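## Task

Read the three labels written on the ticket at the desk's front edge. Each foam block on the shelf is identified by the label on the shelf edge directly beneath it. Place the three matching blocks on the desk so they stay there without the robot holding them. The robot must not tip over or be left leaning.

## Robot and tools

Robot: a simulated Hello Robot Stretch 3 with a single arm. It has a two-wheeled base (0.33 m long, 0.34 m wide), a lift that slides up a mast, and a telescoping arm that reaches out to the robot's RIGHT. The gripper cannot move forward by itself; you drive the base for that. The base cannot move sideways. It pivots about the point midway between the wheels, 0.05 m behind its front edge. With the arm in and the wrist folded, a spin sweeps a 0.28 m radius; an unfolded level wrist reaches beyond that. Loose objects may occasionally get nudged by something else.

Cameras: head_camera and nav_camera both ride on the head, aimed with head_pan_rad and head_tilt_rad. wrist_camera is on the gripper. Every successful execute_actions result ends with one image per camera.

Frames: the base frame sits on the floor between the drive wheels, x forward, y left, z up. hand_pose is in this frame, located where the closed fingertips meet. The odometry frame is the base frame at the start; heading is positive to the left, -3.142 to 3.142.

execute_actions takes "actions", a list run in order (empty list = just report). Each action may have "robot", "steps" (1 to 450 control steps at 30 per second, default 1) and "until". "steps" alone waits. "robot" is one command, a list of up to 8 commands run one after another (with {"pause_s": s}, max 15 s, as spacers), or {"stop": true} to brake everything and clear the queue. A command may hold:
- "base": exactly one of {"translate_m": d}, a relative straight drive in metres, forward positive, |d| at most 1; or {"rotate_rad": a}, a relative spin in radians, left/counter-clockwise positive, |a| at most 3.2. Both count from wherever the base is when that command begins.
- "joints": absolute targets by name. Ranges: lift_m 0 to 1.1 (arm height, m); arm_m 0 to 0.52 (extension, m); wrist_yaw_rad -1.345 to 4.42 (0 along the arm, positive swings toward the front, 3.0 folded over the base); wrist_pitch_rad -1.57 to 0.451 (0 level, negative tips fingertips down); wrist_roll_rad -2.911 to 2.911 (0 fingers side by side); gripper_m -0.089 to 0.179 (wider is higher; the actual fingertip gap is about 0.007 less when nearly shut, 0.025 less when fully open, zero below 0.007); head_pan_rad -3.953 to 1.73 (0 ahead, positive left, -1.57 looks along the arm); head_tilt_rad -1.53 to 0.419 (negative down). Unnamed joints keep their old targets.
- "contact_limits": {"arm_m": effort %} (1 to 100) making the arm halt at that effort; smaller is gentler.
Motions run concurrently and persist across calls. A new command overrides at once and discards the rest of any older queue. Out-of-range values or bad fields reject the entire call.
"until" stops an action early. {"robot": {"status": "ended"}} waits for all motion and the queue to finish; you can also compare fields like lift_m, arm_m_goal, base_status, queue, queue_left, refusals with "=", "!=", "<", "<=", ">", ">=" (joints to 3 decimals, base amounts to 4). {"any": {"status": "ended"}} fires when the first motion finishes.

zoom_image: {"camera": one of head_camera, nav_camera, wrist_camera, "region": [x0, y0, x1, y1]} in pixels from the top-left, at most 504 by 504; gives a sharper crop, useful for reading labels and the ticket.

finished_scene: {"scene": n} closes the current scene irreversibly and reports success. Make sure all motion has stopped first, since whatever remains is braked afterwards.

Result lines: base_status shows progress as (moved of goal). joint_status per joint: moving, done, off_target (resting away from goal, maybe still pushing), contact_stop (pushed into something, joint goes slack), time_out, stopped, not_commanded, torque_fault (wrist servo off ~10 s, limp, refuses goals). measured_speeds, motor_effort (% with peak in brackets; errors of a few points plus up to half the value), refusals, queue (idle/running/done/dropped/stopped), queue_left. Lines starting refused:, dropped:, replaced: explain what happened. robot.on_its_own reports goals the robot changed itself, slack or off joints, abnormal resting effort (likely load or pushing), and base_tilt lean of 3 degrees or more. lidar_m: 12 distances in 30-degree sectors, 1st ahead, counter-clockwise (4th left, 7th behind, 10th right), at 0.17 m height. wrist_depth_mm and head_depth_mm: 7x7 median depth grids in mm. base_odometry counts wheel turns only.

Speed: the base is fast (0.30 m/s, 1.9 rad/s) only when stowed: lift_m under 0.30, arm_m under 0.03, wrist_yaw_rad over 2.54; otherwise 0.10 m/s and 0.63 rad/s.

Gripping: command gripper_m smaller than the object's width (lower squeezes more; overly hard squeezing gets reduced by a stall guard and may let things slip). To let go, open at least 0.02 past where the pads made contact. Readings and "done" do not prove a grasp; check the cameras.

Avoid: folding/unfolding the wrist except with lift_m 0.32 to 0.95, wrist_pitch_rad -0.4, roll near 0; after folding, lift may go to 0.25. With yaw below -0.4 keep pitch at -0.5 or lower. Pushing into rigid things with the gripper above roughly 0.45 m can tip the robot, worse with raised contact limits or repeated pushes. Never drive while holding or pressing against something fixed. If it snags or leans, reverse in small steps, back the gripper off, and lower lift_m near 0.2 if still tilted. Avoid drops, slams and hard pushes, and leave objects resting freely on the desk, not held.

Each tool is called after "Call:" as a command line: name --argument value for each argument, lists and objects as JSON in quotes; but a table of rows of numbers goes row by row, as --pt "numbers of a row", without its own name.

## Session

Call:
execute_actions --actions '[{"robot":{"joints":{"head_pan_rad":1.2,"head_tilt_rad":-0.3}},"steps":100,"until":{"robot":{"status":"ended"}}}]'

Call:
execute_actions --actions '[{"robot":{"joints":{"head_pan_rad":-0.8}},"steps":100,"until":{"robot":{"status":"ended"}}}]'

Call:
execute_actions --actions '[{"robot":{"joints":{"head_pan_rad":-2.8}},"steps":100,"until":{"robot":{"status":"ended"}}}]'

Scene clock: 1.17 s.
robot.base_odometry: x=+0.000 y=+0.000 heading=+0.000 (m, m, rad; robot's odometry frame)
robot.turned_by_wheels: +0.000 (rad since the last result)
robot.turned_by_imu: +0.000 (rad since the last result)
robot.base_tilt: forward=-1.7 right=+1.4 (deg)
robot.lidar_m: 2.31 2.02 2.03 1.80 1.57 0.97 1.49 1.72 1.72 2.04 2.72 2.87
robot.head_depth_mm: 1690 1752 1855 1956 2083 1878 1471 / 1749 1837 1936 2061 2199 1885 1468 / 1832 1933 2026 2155 2285 1866 1456 / 1903 2018 2146 2284 2388 1855 1449 / 1989 2118 2276 2411 2482 1841 1451 / 2128 2227 2357 2537 2488 1828 1437 / 1946 2036 2161 2271 2312 1810 1436
robot.base_status: not_commanded
robot.joint_positions: lift_m=+0.567 arm_m=+0.002 wrist_yaw_rad=+3.101 wrist_pitch_rad=-0.611 wrist_roll_rad=+0.016 gripper_m=+0.037 head_pan_rad=+1.193 head_tilt_rad=-0.296
robot.joint_goals: lift_m=+0.567 arm_m=+0.002 wrist_yaw_rad=+3.101 wrist_pitch_rad=-0.611 wrist_roll_rad=+0.016 gripper_m=+0.037 head_pan_rad=+1.200 head_tilt_rad=-0.300
robot.joint_status: lift_m=not_commanded arm_m=not_commanded wrist_yaw_rad=not_commanded wrist_pitch_rad=not_commanded wrist_roll_rad=not_commanded gripper_m=not_commanded head_pan_rad=done head_tilt_rad=done
robot.measured_speeds: translate_m=+0.000 rotate_rad=+0.000 lift_m=+0.000 arm_m=+0.000 wrist_yaw_rad=+0.000 wrist_pitch_rad=+0.000 wrist_roll_rad=+0.000 head_pan_rad=+0.000 head_tilt_rad=+0.000
robot: refusals=0 queue=done queue_left=0
robot.motor_effort: left_wheel=-1(1) right_wheel=+0(0) lift_m=+23(23) arm_m=-1(0) wrist_yaw_rad=+1(1) wrist_pitch_rad=+4(4) wrist_roll_rad=+0(0) gripper_m=+2(1) head_pan_rad=+4(48) head_tilt_rad=-2(23) (%)
robot.hand_pose: x=-0.0133 y=+0.0486 z=+0.5388 quat_wxyz=(+0.228, +0.684, +0.197, +0.664) (m; robot's base frame)
robot.wrist_depth_mm: - - - - - - - / - - - - - - - / - - - - - - - / 983 954 951 927 904 888 886 / 849 825 822 803 791 779 765 / 742 721 727 715 675 690 676 / 665 662 - - 628 629 616
pictures: head_camera (sideways: a quarter turn clockwise sets it upright), nav_camera (sideways: a quarter turn counterclockwise sets it upright), wrist_camera
Images, in order (width x height): head_camera 896x504, nav_camera 672x504, wrist_camera 644x364.

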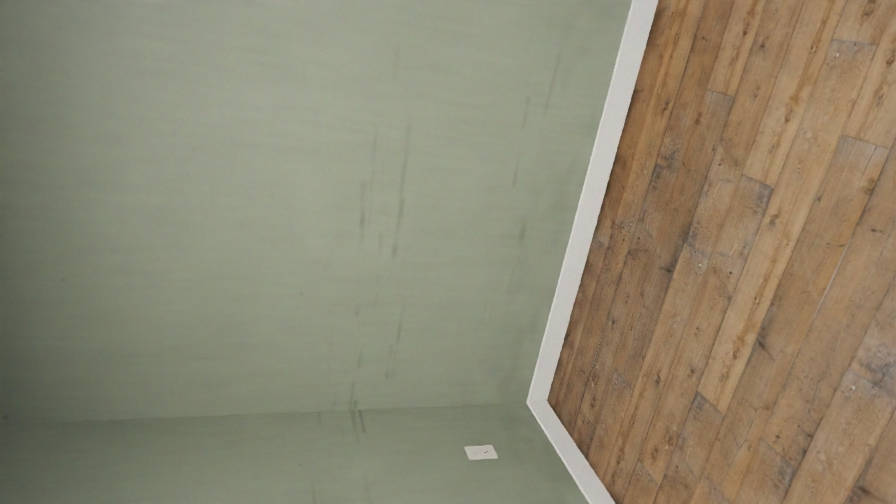

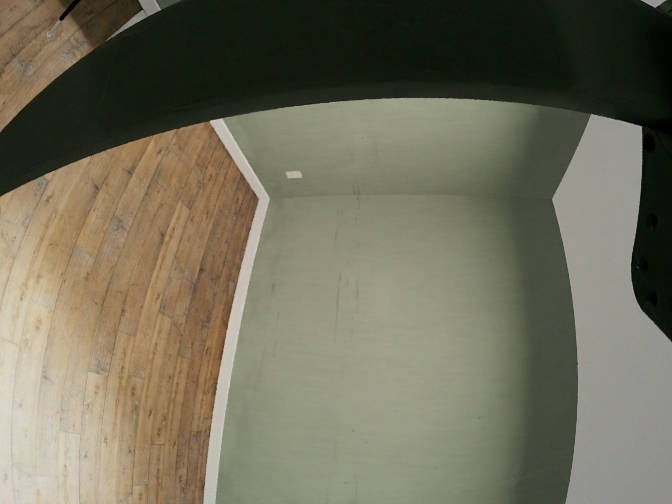

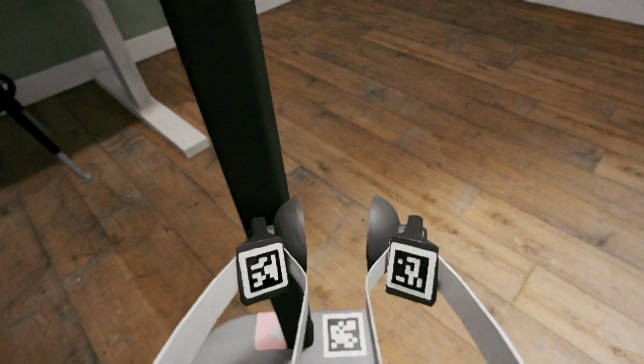

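Scene clock: 2.70 s.
robot.base_odometry: x=+0.000 y=+0.000 heading=+0.000 (m, m, rad; robot's odometry frame)
robot.turned_by_wheels: +0.000 (rad since the last result)
robot.turned_by_imu: +0.000 (rad since the last result)
robot.base_tilt: forward=-1.7 right=+1.3 (deg)
robot.lidar_m: 2.32 2.03 2.02 1.80 1.57 0.97 1.49 1.71 1.72 2.03 2.73 2.86
robot.head_depth_mm: 2724 2973 3101 3332 2632 1883 1480 / 2699 2818 3054 3253 2610 1867 1468 / 2677 2870 3034 3249 2530 1864 1459 / 2735 2861 3069 3243 2557 1851 1444 / 2715 2925 3133 3258 2505 1810 1452 / 2759 2936 3100 3222 2496 1816 1431 / 2779 2927 3087 3230 2475 1813 1429
robot.base_status: not_commanded
robot.joint_positions: lift_m=+0.567 arm_m=+0.002 wrist_yaw_rad=+3.101 wrist_pitch_rad=-0.611 wrist_roll_rad=+0.016 gripper_m=+0.037 head_pan_rad=-0.793 head_tilt_rad=-0.296
robot.joint_goals: lift_m=+0.567 arm_m=+0.002 wrist_yaw_rad=+3.101 wrist_pitch_rad=-0.611 wrist_roll_rad=+0.016 gripper_m=+0.037 head_pan_rad=-0.800 head_tilt_rad=-0.300
robot.joint_status: lift_m=not_commanded arm_m=not_commanded wrist_yaw_rad=not_commanded wrist_pitch_rad=not_commanded wrist_roll_rad=not_commanded gripper_m=not_commanded head_pan_rad=done head_tilt_rad=done
robot.measured_speeds: translate_m=+0.000 rotate_rad=+0.000 lift_m=+0.000 arm_m=+0.000 wrist_yaw_rad=+0.000 wrist_pitch_rad=+0.000 wrist_roll_rad=+0.000 head_pan_rad=+0.000 head_tilt_rad=+0.000
robot: refusals=0 queue=done queue_left=0
robot.motor_effort: left_wheel=-1(1) right_wheel=+0(1) lift_m=+23(22) arm_m=-1(0) wrist_yaw_rad=+1(1) wrist_pitch_rad=+4(4) wrist_roll_rad=+0(0) gripper_m=+2(0) head_pan_rad=-4(50) head_tilt_rad=-2(2) (%)
robot.hand_pose: x=-0.0133 y=+0.0486 z=+0.5388 quat_wxyz=(+0.228, +0.684, +0.197, +0.664) (m; robot's base frame)
robot.wrist_depth_mm: - - - - - - - / - - - - - - - / - - - - - - - / 973 963 924 910 911 885 869 / 842 833 802 785 800 784 772 / 744 718 737 716 670 694 678 / 661 652 - - 628 618 621
pictures: head_camera (sideways: a quarter turn clockwise sets it upright), nav_camera (sideways: a quarter turn counterclockwise sets it upright), wrist_camera
Images, in order (width x height): head_camera 896x504, nav_camera 672x504, wrist_camera 644x364.

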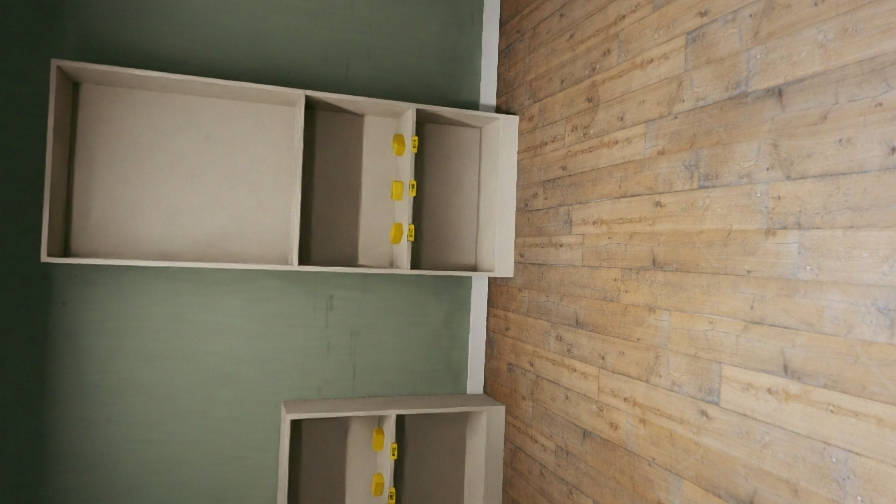

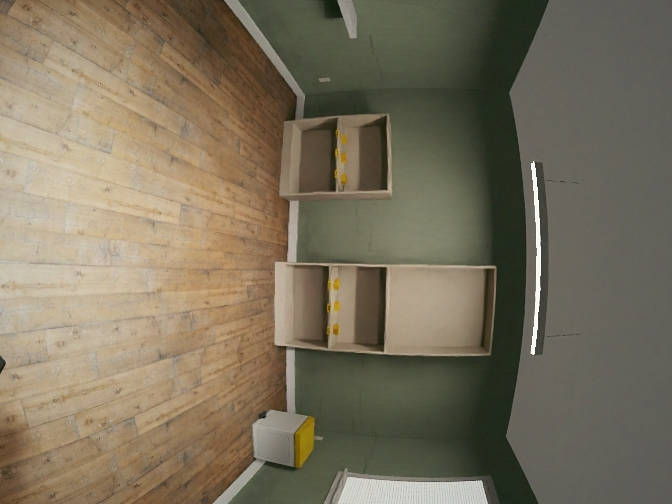

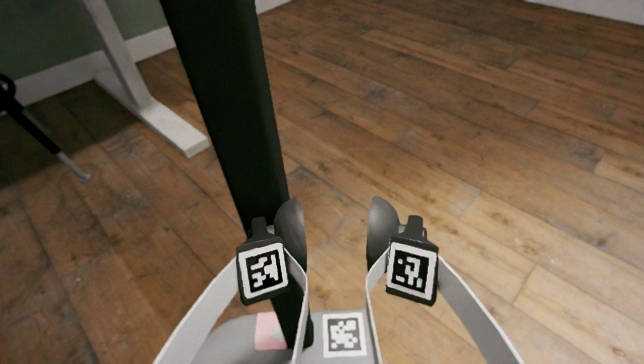

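Scene clock: 4.23 s.
robot.base_odometry: x=+0.000 y=+0.000 heading=+0.000 (m, m, rad; robot's odometry frame)
robot.turned_by_wheels: +0.000 (rad since the last result)
robot.turned_by_imu: +0.000 (rad since the last result)
robot.base_tilt: forward=-1.5 right=+1.3 (deg)
robot.lidar_m: 2.32 2.03 2.03 1.80 1.57 0.97 1.49 1.72 1.72 2.03 2.73 2.86
robot.head_depth_mm: 1889 1988 2113 1170 2210 1668 1477 / 1793 1910 2046 2140 2372 1864 1470 / 1704 1811 1938 2099 2239 1850 1454 / 1625 1725 1838 1974 2145 1842 1451 / 1533 1636 1731 1864 1989 1827 1441 / 1468 1560 1645 1779 1905 1811 1440 / 1416 1497 1585 1682 1808 1813 1431
robot.base_status: not_commanded
robot.joint_positions: lift_m=+0.567 arm_m=+0.002 wrist_yaw_rad=+3.101 wrist_pitch_rad=-0.611 wrist_roll_rad=+0.016 gripper_m=+0.037 head_pan_rad=-2.793 head_tilt_rad=-0.296
robot.joint_goals: lift_m=+0.567 arm_m=+0.002 wrist_yaw_rad=+3.101 wrist_pitch_rad=-0.611 wrist_roll_rad=+0.016 gripper_m=+0.037 head_pan_rad=-2.800 head_tilt_rad=-0.300
robot.joint_status: lift_m=not_commanded arm_m=not_commanded wrist_yaw_rad=not_commanded wrist_pitch_rad=not_commanded wrist_roll_rad=not_commanded gripper_m=not_commanded head_pan_rad=done head_tilt_rad=done
robot.measured_speeds: translate_m=+0.000 rotate_rad=+0.000 lift_m=+0.000 arm_m=+0.000 wrist_yaw_rad=+0.000 wrist_pitch_rad=+0.000 wrist_roll_rad=+0.000 head_pan_rad=+0.000 head_tilt_rad=+0.000
robot: refusals=0 queue=done queue_left=0
robot.motor_effort: left_wheel=-1(1) right_wheel=-1(0) lift_m=+24(23) arm_m=+0(1) wrist_yaw_rad=+0(1) wrist_pitch_rad=+4(4) wrist_roll_rad=+0(0) gripper_m=+1(1) head_pan_rad=-4(47) head_tilt_rad=-2(2) (%)
robot.hand_pose: x=-0.0133 y=+0.0486 z=+0.5388 quat_wxyz=(+0.228, +0.684, +0.197, +0.664) (m; robot's base frame)
robot.wrist_depth_mm: - - - - - - - / - - - - - - - / - - - - - - - / 956 944 940 926 903 882 877 / 859 827 833 802 802 764 779 / 748 740 722 704 680 703 690 / 661 654 - - 637 621 621
pictures: head_camera (sideways: a quarter turn clockwise sets it upright), nav_camera (sideways: a quarter turn counterclockwise sets it upright), wrist_camera
Images, in order (width x height): head_camera 896x504, nav_camera 672x504, wrist_camera 644x364.

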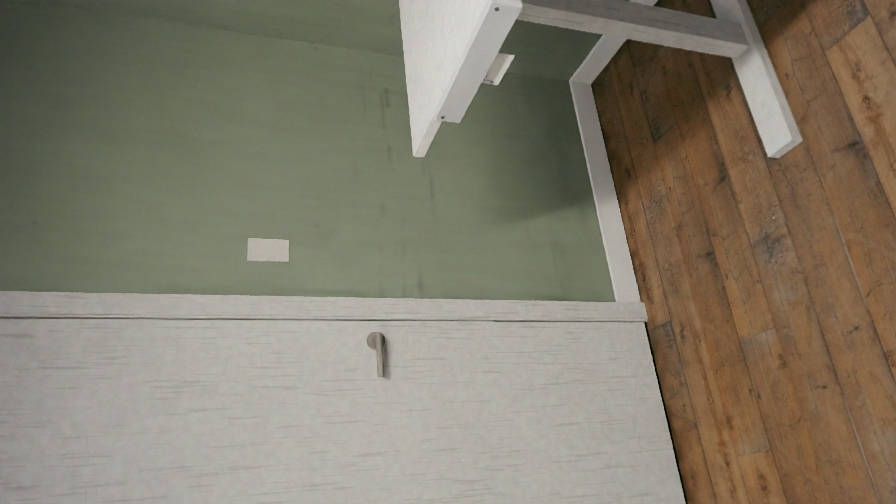

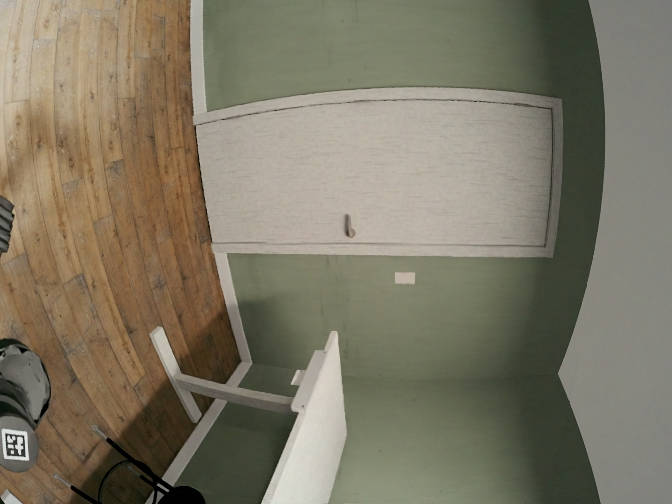

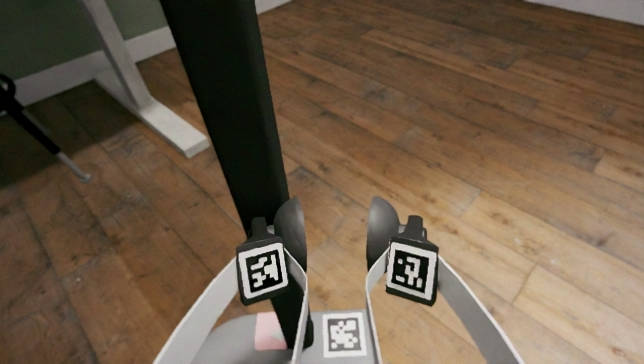

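Call:
execute_actions --actions '[{"robot":[{"joints":{"lift_m":0.29,"wrist_pitch_rad":-0.4,"head_pan_rad":-1.57,"head_tilt_rad":-0.5},"base":{"rotate_rad":-2.40}},{"base":{"translate_m":0.9}},{"joints":{"lift_m":0.62}},{"joints":{"wrist_yaw_rad":0}},{"joints":{"wrist_pitch_rad":0.2,"arm_m":0.25}}],"steps":450,"until":{"robot":{"status":"ended"}}},{"steps":450,"until":{"robot":{"status":"ended"}}}]'

Scene clock: 25.87 s.
robot.base_odometry: x=-0.664 y=-0.608 heading=-2.400 (m, m, rad; robot's odometry frame)
robot.turned_by_wheels: -2.400 (rad since the last result)
robot.turned_by_imu: -2.377 (rad since the last result)
robot.base_tilt: forward=-1.6 right=+1.3 (deg)
robot.lidar_m: 0.82 0.84 1.19 2.36 3.09 3.05 2.92 1.59 1.08 1.10 1.21 0.86
robot.head_depth_mm: 1293 1424 1125 1723 1804 1497 1282 / 1292 1421 1105 1728 1890 1534 1266 / 1292 1411 1084 828 1899 1625 1202 / 1297 1424 1073 825 1873 - 1229 / 1287 1409 1065 1230 1772 1493 1256 / 1283 1421 1053 1762 1890 1512 1241 / 1290 1412 1551 1751 1888 1500 1240
robot.base_status: done (translate_m +0.9000 of +0.9000)
robot.joint_positions: lift_m=+0.619 arm_m=+0.250 wrist_yaw_rad=+0.002 wrist_pitch_rad=+0.176 wrist_roll_rad=+0.016 gripper_m=+0.037 head_pan_rad=-1.577 head_tilt_rad=-0.495
robot.joint_goals: lift_m=+0.620 arm_m=+0.250 wrist_yaw_rad=+0.000 wrist_pitch_rad=+0.200 wrist_roll_rad=+0.016 gripper_m=+0.037 head_pan_rad=-1.570 head_tilt_rad=-0.500
robot.joint_status: lift_m=done arm_m=done wrist_yaw_rad=done wrist_pitch_rad=done wrist_roll_rad=not_commanded gripper_m=not_commanded head_pan_rad=done head_tilt_rad=done
robot.measured_speeds: translate_m=+0.000 rotate_rad=+0.000 lift_m=+0.000 arm_m=+0.000 wrist_yaw_rad=+0.000 wrist_pitch_rad=+0.000 wrist_roll_rad=+0.000 head_pan_rad=+0.000 head_tilt_rad=+0.000
robot: refusals=0 queue=done queue_left=0
robot.motor_effort: left_wheel=+2(9) right_wheel=-3(7) lift_m=+35(35) arm_m=+3(2) wrist_yaw_rad=+0(2) wrist_pitch_rad=+8(7) wrist_roll_rad=+0(0) gripper_m=+2(0) head_pan_rad=+4(48) head_tilt_rad=-3(21) (%)
robot.hand_pose: x=-0.0208 y=-0.6511 z=+0.7793 quat_wxyz=(+0.699, -0.061, -0.710, +0.063) (m; robot's base frame)
robot.wrist_depth_mm: 273 271 252 252 249 249 281 / 980 413 419 260 263 440 449 / - - 684 639 674 703 - / - - - - - - - / - - - - - - - / - - - - - - 734 / - - 646 - - - -
pictures: head_camera (sideways: a quarter turn clockwise sets it upright), nav_camera (sideways: a quarter turn counterclockwise sets it upright), wrist_camera
Images, in order (width x height): head_camera 896x504, nav_camera 672x504, wrist_camera 644x364.

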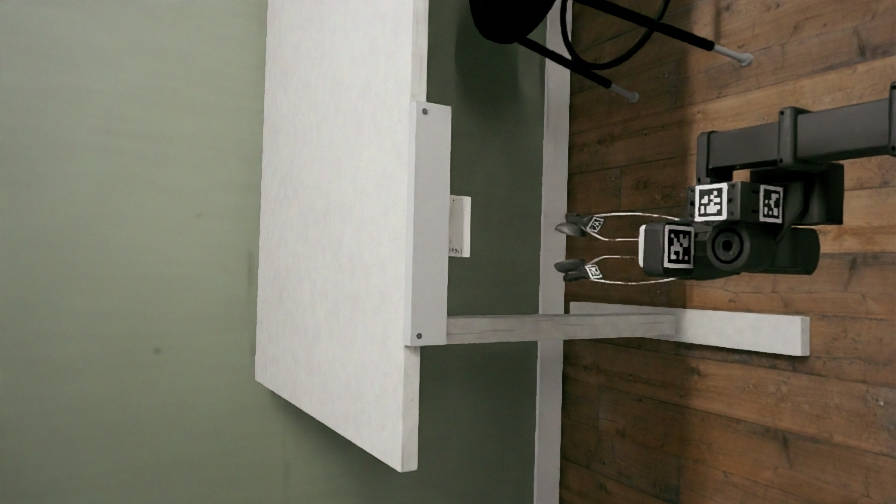

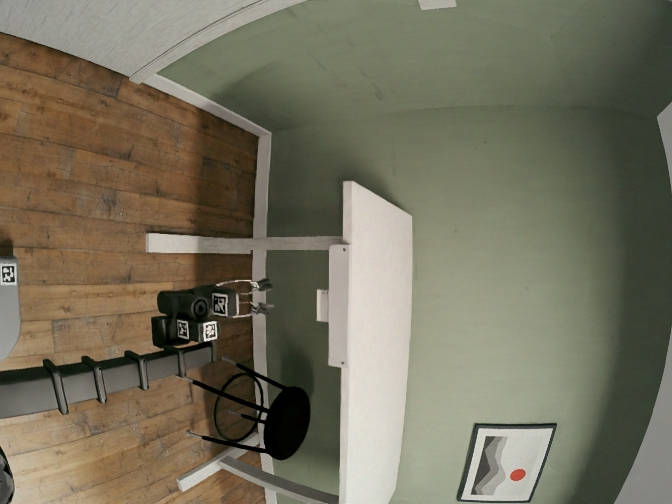

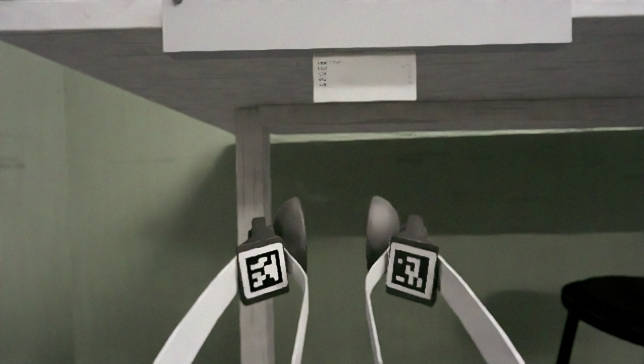

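Call:
execute_actions --actions '[{"robot":{"joints":{"arm_m":0.42,"lift_m":0.665}},"steps":150,"until":{"robot":{"status":"ended"}}}]'

Call:
zoom_image --camera "wrist_camera" --region '[240,0,440,150]'

Call:
execute_actions --actions '[{"robot":[{"joints":{"arm_m":0,"wrist_pitch_rad":-0.2}},{"joints":{"wrist_yaw_rad":2.6,"lift_m":0.28},"base":{"rotate_rad":1.897}},{"base":{"translate_m":1}},{"base":{"translate_m":1}},{"base":{"translate_m":0.185}},{"base":{"rotate_rad":1.27},"joints":{"head_tilt_rad":-0.8}},{"joints":{"wrist_yaw_rad":0,"lift_m":0.55,"gripper_m":0.17}}],"steps":450,"until":{"robot":{"status":"ended"}}},{"steps":450,"until":{"robot":{"status":"ended"}}},{"steps":450,"until":{"robot":{"status":"ended"}}}]'

Scene clock: 34.20 s.
robot.base_odometry: x=-0.664 y=-0.608 heading=-2.400 (m, m, rad; robot's odometry frame)
robot.turned_by_wheels: +0.000 (rad since the last result)
robot.turned_by_imu: +0.001 (rad since the last result)
robot.base_tilt: forward=-1.5 right=+1.5 (deg)
robot.lidar_m: 0.83 0.84 1.19 2.37 3.08 3.05 2.92 1.60 1.08 1.10 1.21 0.86
robot.head_depth_mm: 1293 1421 1122 1722 1820 1493 1274 / 1293 1410 1104 1743 1909 1579 - / 1290 1415 1090 826 - 1485 1256 / 1293 1410 1078 819 - 1517 1253 / 1286 1418 1060 1230 1758 1487 1254 / 1291 1410 1047 1737 1885 1505 1254 / 1301 1421 1546 1745 1865 1499 1244
robot.base_status: done (translate_m +0.9000 of +0.9000)
robot.joint_positions: lift_m=+0.664 arm_m=+0.420 wrist_yaw_rad=+0.002 wrist_pitch_rad=+0.177 wrist_roll_rad=+0.016 gripper_m=+0.037 head_pan_rad=-1.577 head_tilt_rad=-0.495
robot.joint_goals: lift_m=+0.665 arm_m=+0.420 wrist_yaw_rad=+0.000 wrist_pitch_rad=+0.200 wrist_roll_rad=+0.016 gripper_m=+0.037 head_pan_rad=-1.570 head_tilt_rad=-0.500
robot.joint_status: lift_m=done arm_m=done wrist_yaw_rad=done wrist_pitch_rad=done wrist_roll_rad=not_commanded gripper_m=not_commanded head_pan_rad=done head_tilt_rad=done
robot.measured_speeds: translate_m=+0.000 rotate_rad=+0.000 lift_m=+0.000 arm_m=+0.000 wrist_yaw_rad=+0.000 wrist_pitch_rad=+0.000 wrist_roll_rad=+0.000 head_pan_rad=+0.000 head_tilt_rad=+0.000
robot: refusals=0 queue=done queue_left=0
robot.motor_effort: left_wheel=+3(2) right_wheel=-3(3) lift_m=+35(33) arm_m=+3(2) wrist_yaw_rad=-1(0) wrist_pitch_rad=+7(8) wrist_roll_rad=+0(0) gripper_m=+0(1) head_pan_rad=+4(4) head_tilt_rad=-2(3) (%)
robot.hand_pose: x=-0.0208 y=-0.8211 z=+0.8244 quat_wxyz=(+0.699, -0.061, -0.710, +0.063) (m; robot's base frame)
robot.wrist_depth_mm: 179 167 169 93 93 92 177 / 254 258 261 93 93 92 280 / 903 902 413 94 94 93 409 / 934 899 485 913 880 881 885 / 928 933 446 910 892 894 880 / 925 937 691 929 920 886 872 / 917 928 468 899 920 902 906
pictures: head_camera (sideways: a quarter turn clockwise sets it upright), nav_camera (sideways: a quarter turn counterclockwise sets it upright), wrist_camera
Images, in order (width x height): head_camera 896x504, nav_camera 672x504, wrist_camera 644x364.

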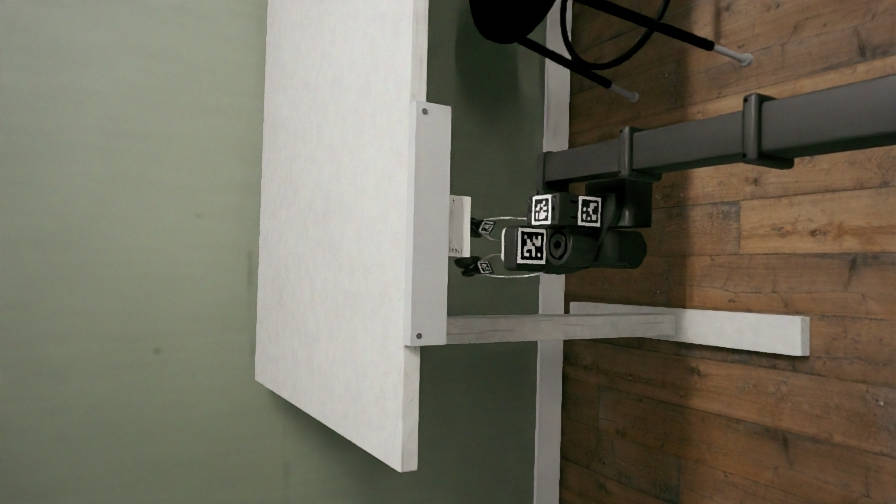

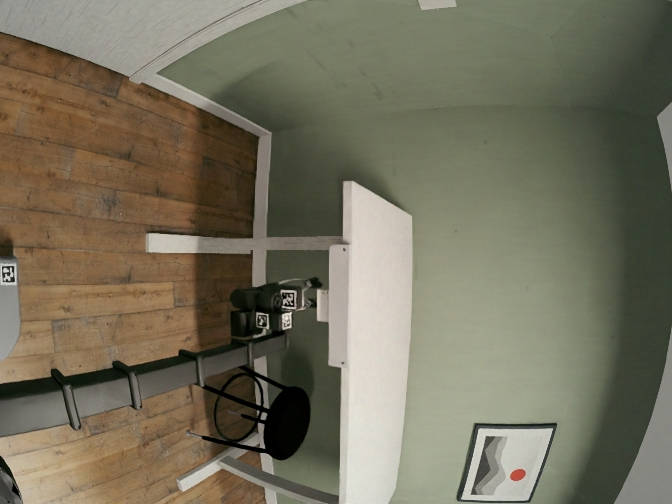

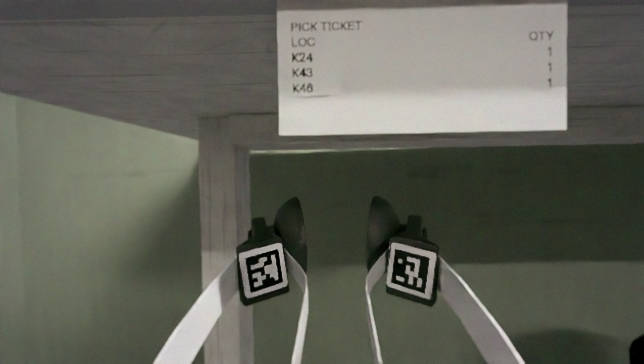

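Region (240, 0, 440, 150) of wrist_camera's 644x364 image, scaled by 2.520; it fills the top 378 rows of this view, and the rest is white.

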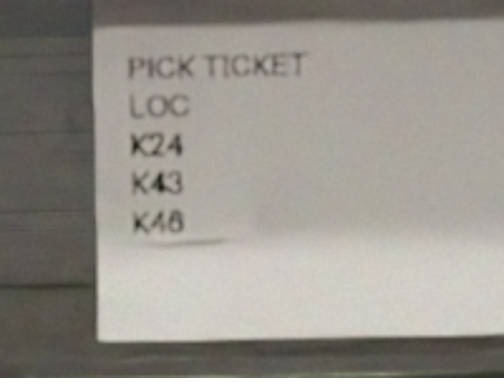

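Scene clock: 60.50 s.
robot.base_odometry: x=+1.251 y=-1.661 heading=+0.767 (m, m, rad; robot's odometry frame)
robot.turned_by_wheels: +3.167 (rad since the last result)
robot.turned_by_imu: +3.149 (rad since the last result)
robot.base_tilt: forward=-1.6 right=+1.2 (deg)
robot.lidar_m: 2.26 2.35 3.20 3.03 2.13 1.56 1.11 1.12 0.93 1.07 0.86 1.29
robot.head_depth_mm: 794 1059 1160 1221 1459 1288 1134 / 789 1054 1191 1490 1440 1286 1163 / 830 1054 1183 1515 1432 1275 1163 / 821 1048 1178 1507 1428 1296 - / 808 1047 1177 1498 1409 1268 1114 / 801 1048 1179 1364 1411 1264 1113 / 790 942 1021 1557 1458 1268 1106
robot.base_status: done (rotate_rad +1.2698 of +1.2700)
robot.joint_positions: lift_m=+0.549 arm_m=+0.003 wrist_yaw_rad=+0.004 wrist_pitch_rad=-0.216 wrist_roll_rad=+0.016 gripper_m=+0.170 head_pan_rad=-1.577 head_tilt_rad=-0.791
robot.joint_goals: lift_m=+0.550 arm_m=+0.000 wrist_yaw_rad=+0.000 wrist_pitch_rad=-0.200 wrist_roll_rad=+0.016 gripper_m=+0.170 head_pan_rad=-1.570 head_tilt_rad=-0.800
robot.joint_status: lift_m=done arm_m=done wrist_yaw_rad=done wrist_pitch_rad=done wrist_roll_rad=not_commanded gripper_m=done head_pan_rad=done head_tilt_rad=done
robot.measured_speeds: translate_m=+0.000 rotate_rad=+0.000 lift_m=+0.000 arm_m=+0.000 wrist_yaw_rad=+0.000 wrist_pitch_rad=+0.000 wrist_roll_rad=+0.000 head_pan_rad=+0.000 head_tilt_rad=+0.000
robot: refusals=0 queue=done queue_left=0
robot.motor_effort: left_wheel=-4(9) right_wheel=+3(8) lift_m=+35(37) arm_m=-4(6) wrist_yaw_rad=-2(3) wrist_pitch_rad=+5(8) wrist_roll_rad=+0(0) gripper_m=+1(84) head_pan_rad=+4(4) head_tilt_rad=-4(26) (%)
robot.hand_pose: x=-0.0206 y=-0.3928 z=+0.6097 quat_wxyz=(+0.698, +0.077, -0.708, -0.076) (m; robot's base frame)
robot.wrist_depth_mm: 818 599 744 756 746 726 576 / 860 637 776 787 779 745 617 / 921 659 630 675 682 639 857 / - 933 886 880 907 805 923 / - - 963 954 952 889 - / - - 856 870 853 817 - / 867 846 765 783 777 791 780
pictures: head_camera (sideways: a quarter turn clockwise sets it upright), nav_camera (sideways: a quarter turn counterclockwise sets it upright), wrist_camera
Images, in order (width x height): head_camera 896x504, nav_camera 672x504, wrist_camera 644x364.

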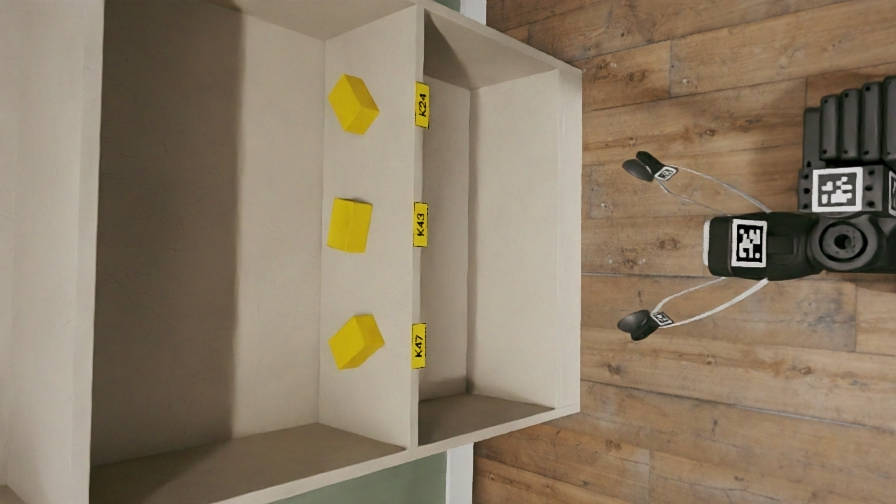

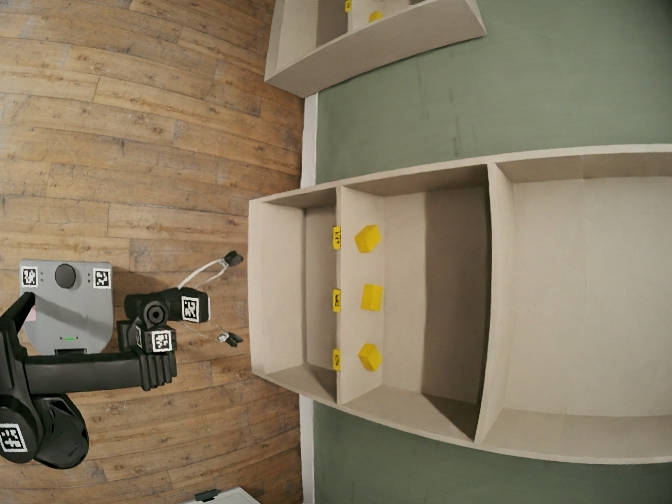

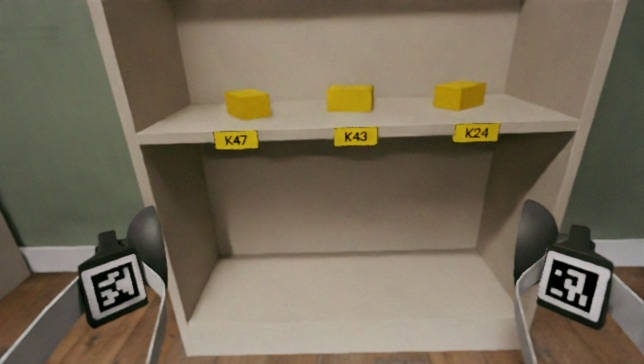

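Call:
execute_actions --actions '[{"robot":[{"base":{"rotate_rad":-1.58},"joints":{"lift_m":0.58,"wrist_yaw_rad":-0.1}},{"base":{"translate_m":0.19}},{"base":{"rotate_rad":1.58}},{"joints":{"arm_m":0.22}}],"steps":450,"until":{"robot":{"status":"ended"}}},{"steps":200,"until":{"robot":{"status":"ended"}}}]'

Scene clock: 81.40 s.
robot.base_odometry: x=+1.381 y=-1.799 heading=+0.767 (m, m, rad; robot's odometry frame)
robot.turned_by_wheels: +0.000 (rad since the last result)
robot.turned_by_imu: +0.003 (rad since the last result)
robot.base_tilt: forward=-1.5 right=+1.2 (deg)
robot.lidar_m: 2.26 2.34 3.22 3.41 2.13 1.56 1.08 1.12 0.77 0.89 0.69 1.17
robot.head_depth_mm: 707 864 1023 1020 1276 1282 1135 / 706 858 1018 991 1393 1301 - / 703 860 1020 1009 - 1259 1118 / 704 859 1019 1002 1358 1277 1118 / 703 859 1017 985 1362 1266 1119 / 700 856 1011 986 1319 1261 1109 / 691 838 958 941 1370 1259 1105
robot.base_status: done (rotate_rad +1.5798 of +1.5800)
robot.joint_positions: lift_m=+0.579 arm_m=+0.220 wrist_yaw_rad=-0.098 wrist_pitch_rad=-0.216 wrist_roll_rad=+0.016 gripper_m=+0.170 head_pan_rad=-1.577 head_tilt_rad=-0.791
robot.joint_goals: lift_m=+0.580 arm_m=+0.220 wrist_yaw_rad=-0.100 wrist_pitch_rad=-0.200 wrist_roll_rad=+0.016 gripper_m=+0.170 head_pan_rad=-1.570 head_tilt_rad=-0.800
robot.joint_status: lift_m=done arm_m=done wrist_yaw_rad=done wrist_pitch_rad=done wrist_roll_rad=not_commanded gripper_m=done head_pan_rad=done head_tilt_rad=done
robot.measured_speeds: translate_m=+0.000 rotate_rad=+0.000 lift_m=+0.000 arm_m=+0.000 wrist_yaw_rad=+0.000 wrist_pitch_rad=+0.000 wrist_roll_rad=+0.000 head_pan_rad=+0.000 head_tilt_rad=+0.000
robot: refusals=0 queue=done queue_left=0
robot.motor_effort: left_wheel=-4(7) right_wheel=+2(5) lift_m=+34(35) arm_m=+3(6) wrist_yaw_rad=-1(1) wrist_pitch_rad=+5(5) wrist_roll_rad=+0(0) gripper_m=+0(1) head_pan_rad=+4(4) head_tilt_rad=-5(5) (%)
robot.hand_pose: x=-0.0454 y=-0.6085 z=+0.6397 quat_wxyz=(+0.693, +0.041, -0.711, -0.111) (m; robot's base frame)
robot.wrist_depth_mm: 362 366 376 384 395 408 404 / 378 390 399 403 416 430 431 / 403 414 425 431 447 461 455 / 420 430 442 330 422 360 384 / 309 296 331 314 319 317 323 / 270 - 264 259 257 253 - / 215 220 219 223 229 579 456
pictures: head_camera (sideways: a quarter turn clockwise sets it upright), nav_camera (sideways: a quarter turn counterclockwise sets it upright), wrist_camera
Images, in order (width x height): head_camera 896x504, nav_camera 672x504, wrist_camera 644x364.

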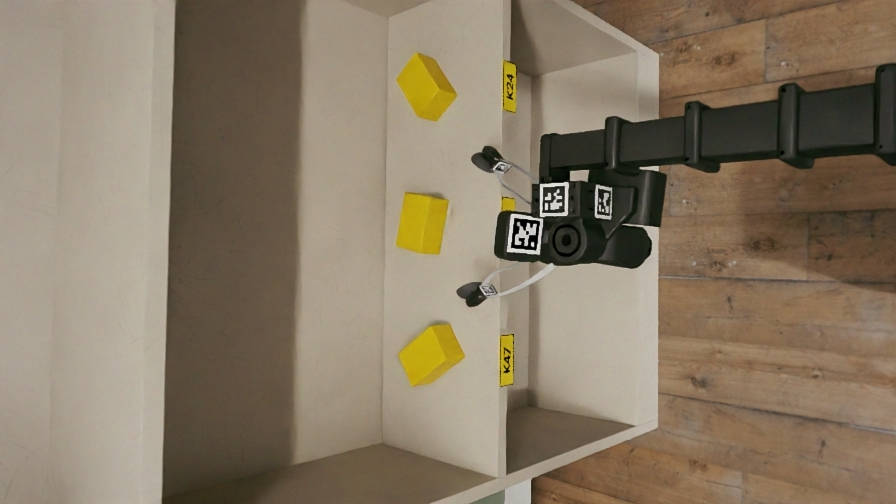

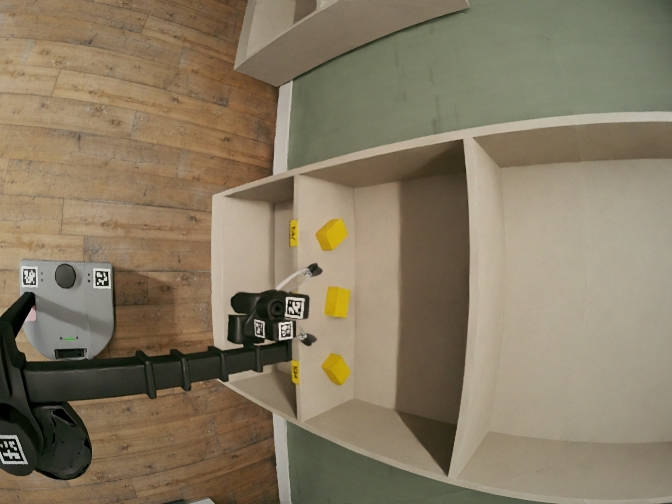

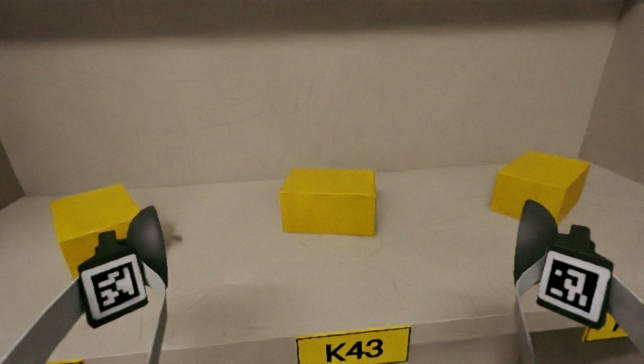

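Call:
execute_actions --actions '[{"robot":[{"joints":{"arm_m":0.385,"lift_m":0.515}},{"joints":{"gripper_m":0.04}},{"joints":{"lift_m":0.56}}],"steps":450,"until":{"robot":{"status":"ended"}}}]'

Scene clock: 89.07 s.
robot.base_odometry: x=+1.381 y=-1.799 heading=+0.767 (m, m, rad; robot's odometry frame)
robot.turned_by_wheels: +0.000 (rad since the last result)
robot.turned_by_imu: +0.001 (rad since the last result)
robot.base_tilt: forward=-1.7 right=+1.4 (deg)
robot.lidar_m: 2.26 2.35 3.21 3.39 2.13 1.56 1.08 1.13 0.77 0.89 0.69 1.17
robot.head_depth_mm: 707 864 1027 1019 1270 1285 1131 / 703 859 1025 992 1392 1282 1146 / 708 861 1014 1047 1346 1272 1121 / 705 860 1014 971 1361 1273 1123 / 703 864 1014 976 1344 1265 1116 / 699 857 1011 990 1321 1262 1111 / 691 835 961 941 1371 1256 1106
robot.base_status: done (rotate_rad +1.5798 of +1.5800)
robot.joint_positions: lift_m=+0.559 arm_m=+0.385 wrist_yaw_rad=-0.100 wrist_pitch_rad=-0.217 wrist_roll_rad=+0.016 gripper_m=+0.044 head_pan_rad=-1.577 head_tilt_rad=-0.791
robot.joint_goals: lift_m=+0.560 arm_m=+0.385 wrist_yaw_rad=-0.100 wrist_pitch_rad=-0.200 wrist_roll_rad=+0.016 gripper_m=+0.043 head_pan_rad=-1.570 head_tilt_rad=-0.800
robot.joint_status: lift_m=done arm_m=done wrist_yaw_rad=done wrist_pitch_rad=done wrist_roll_rad=not_commanded gripper_m=done head_pan_rad=done head_tilt_rad=done
robot.measured_speeds: translate_m=+0.000 rotate_rad=+0.000 lift_m=+0.000 arm_m=+0.000 wrist_yaw_rad=+0.000 wrist_pitch_rad=+0.000 wrist_roll_rad=+0.000 head_pan_rad=+0.000 head_tilt_rad=+0.000
robot: refusals=0 queue=done queue_left=0
robot.motor_effort: left_wheel=-4(4) right_wheel=+3(3) lift_m=+34(33) arm_m=+3(4) wrist_yaw_rad=+1(1) wrist_pitch_rad=+5(6) wrist_roll_rad=+0(0) gripper_m=-18(94) head_pan_rad=+4(4) head_tilt_rad=-5(5) (%)
robot.hand_pose: x=-0.0459 y=-0.7734 z=+0.6194 quat_wxyz=(+0.693, +0.041, -0.711, -0.112) (m; robot's base frame)
robot.wrist_depth_mm: 221 224 230 236 241 248 255 / 233 238 244 251 255 265 273 / 246 251 258 266 272 280 290 / 262 268 271 170 281 304 312 / 276 284 138 133 130 285 275 / 237 244 148 141 136 - 220 / 197 194 192 190 182 186 185
pictures: head_camera (sideways: a quarter turn clockwise sets it upright), nav_camera (sideways: a quarter turn counterclockwise sets it upright), wrist_camera
Images, in order (width x height): head_camera 896x504, nav_camera 672x504, wrist_camera 644x364.

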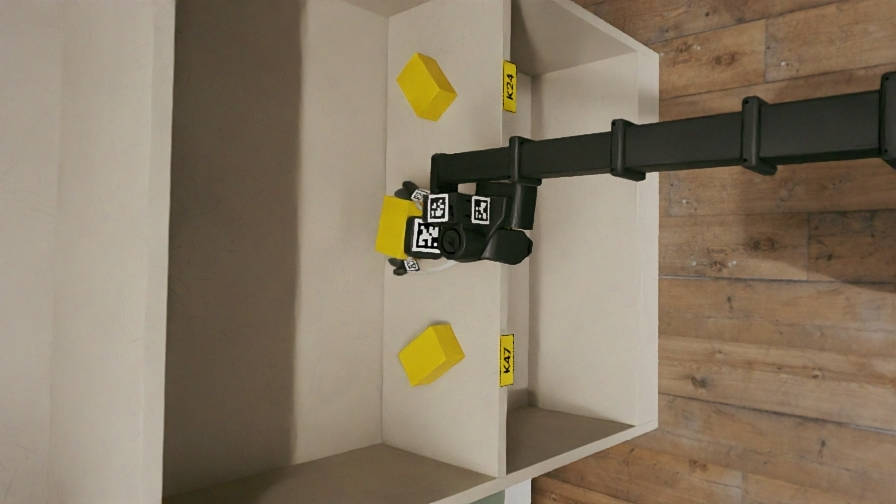

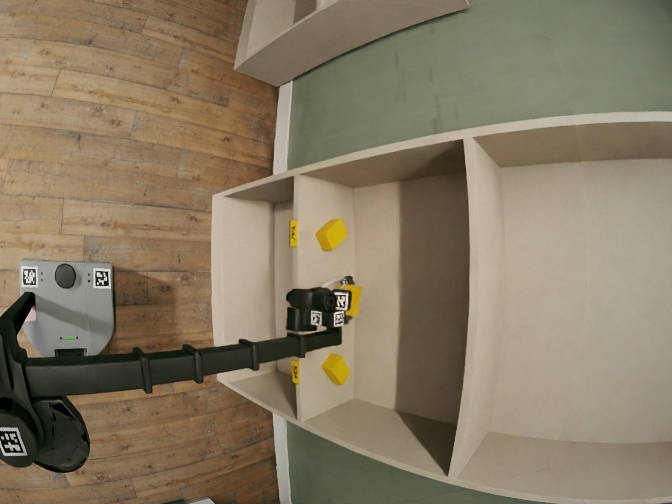

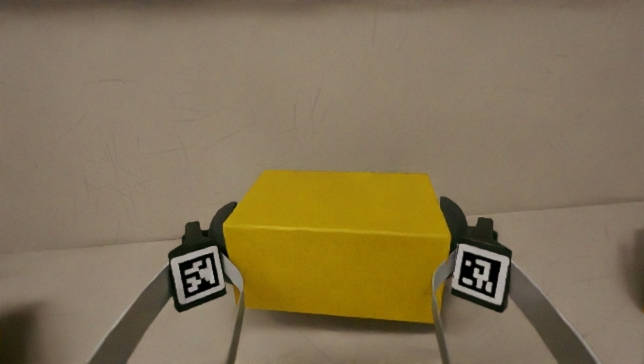

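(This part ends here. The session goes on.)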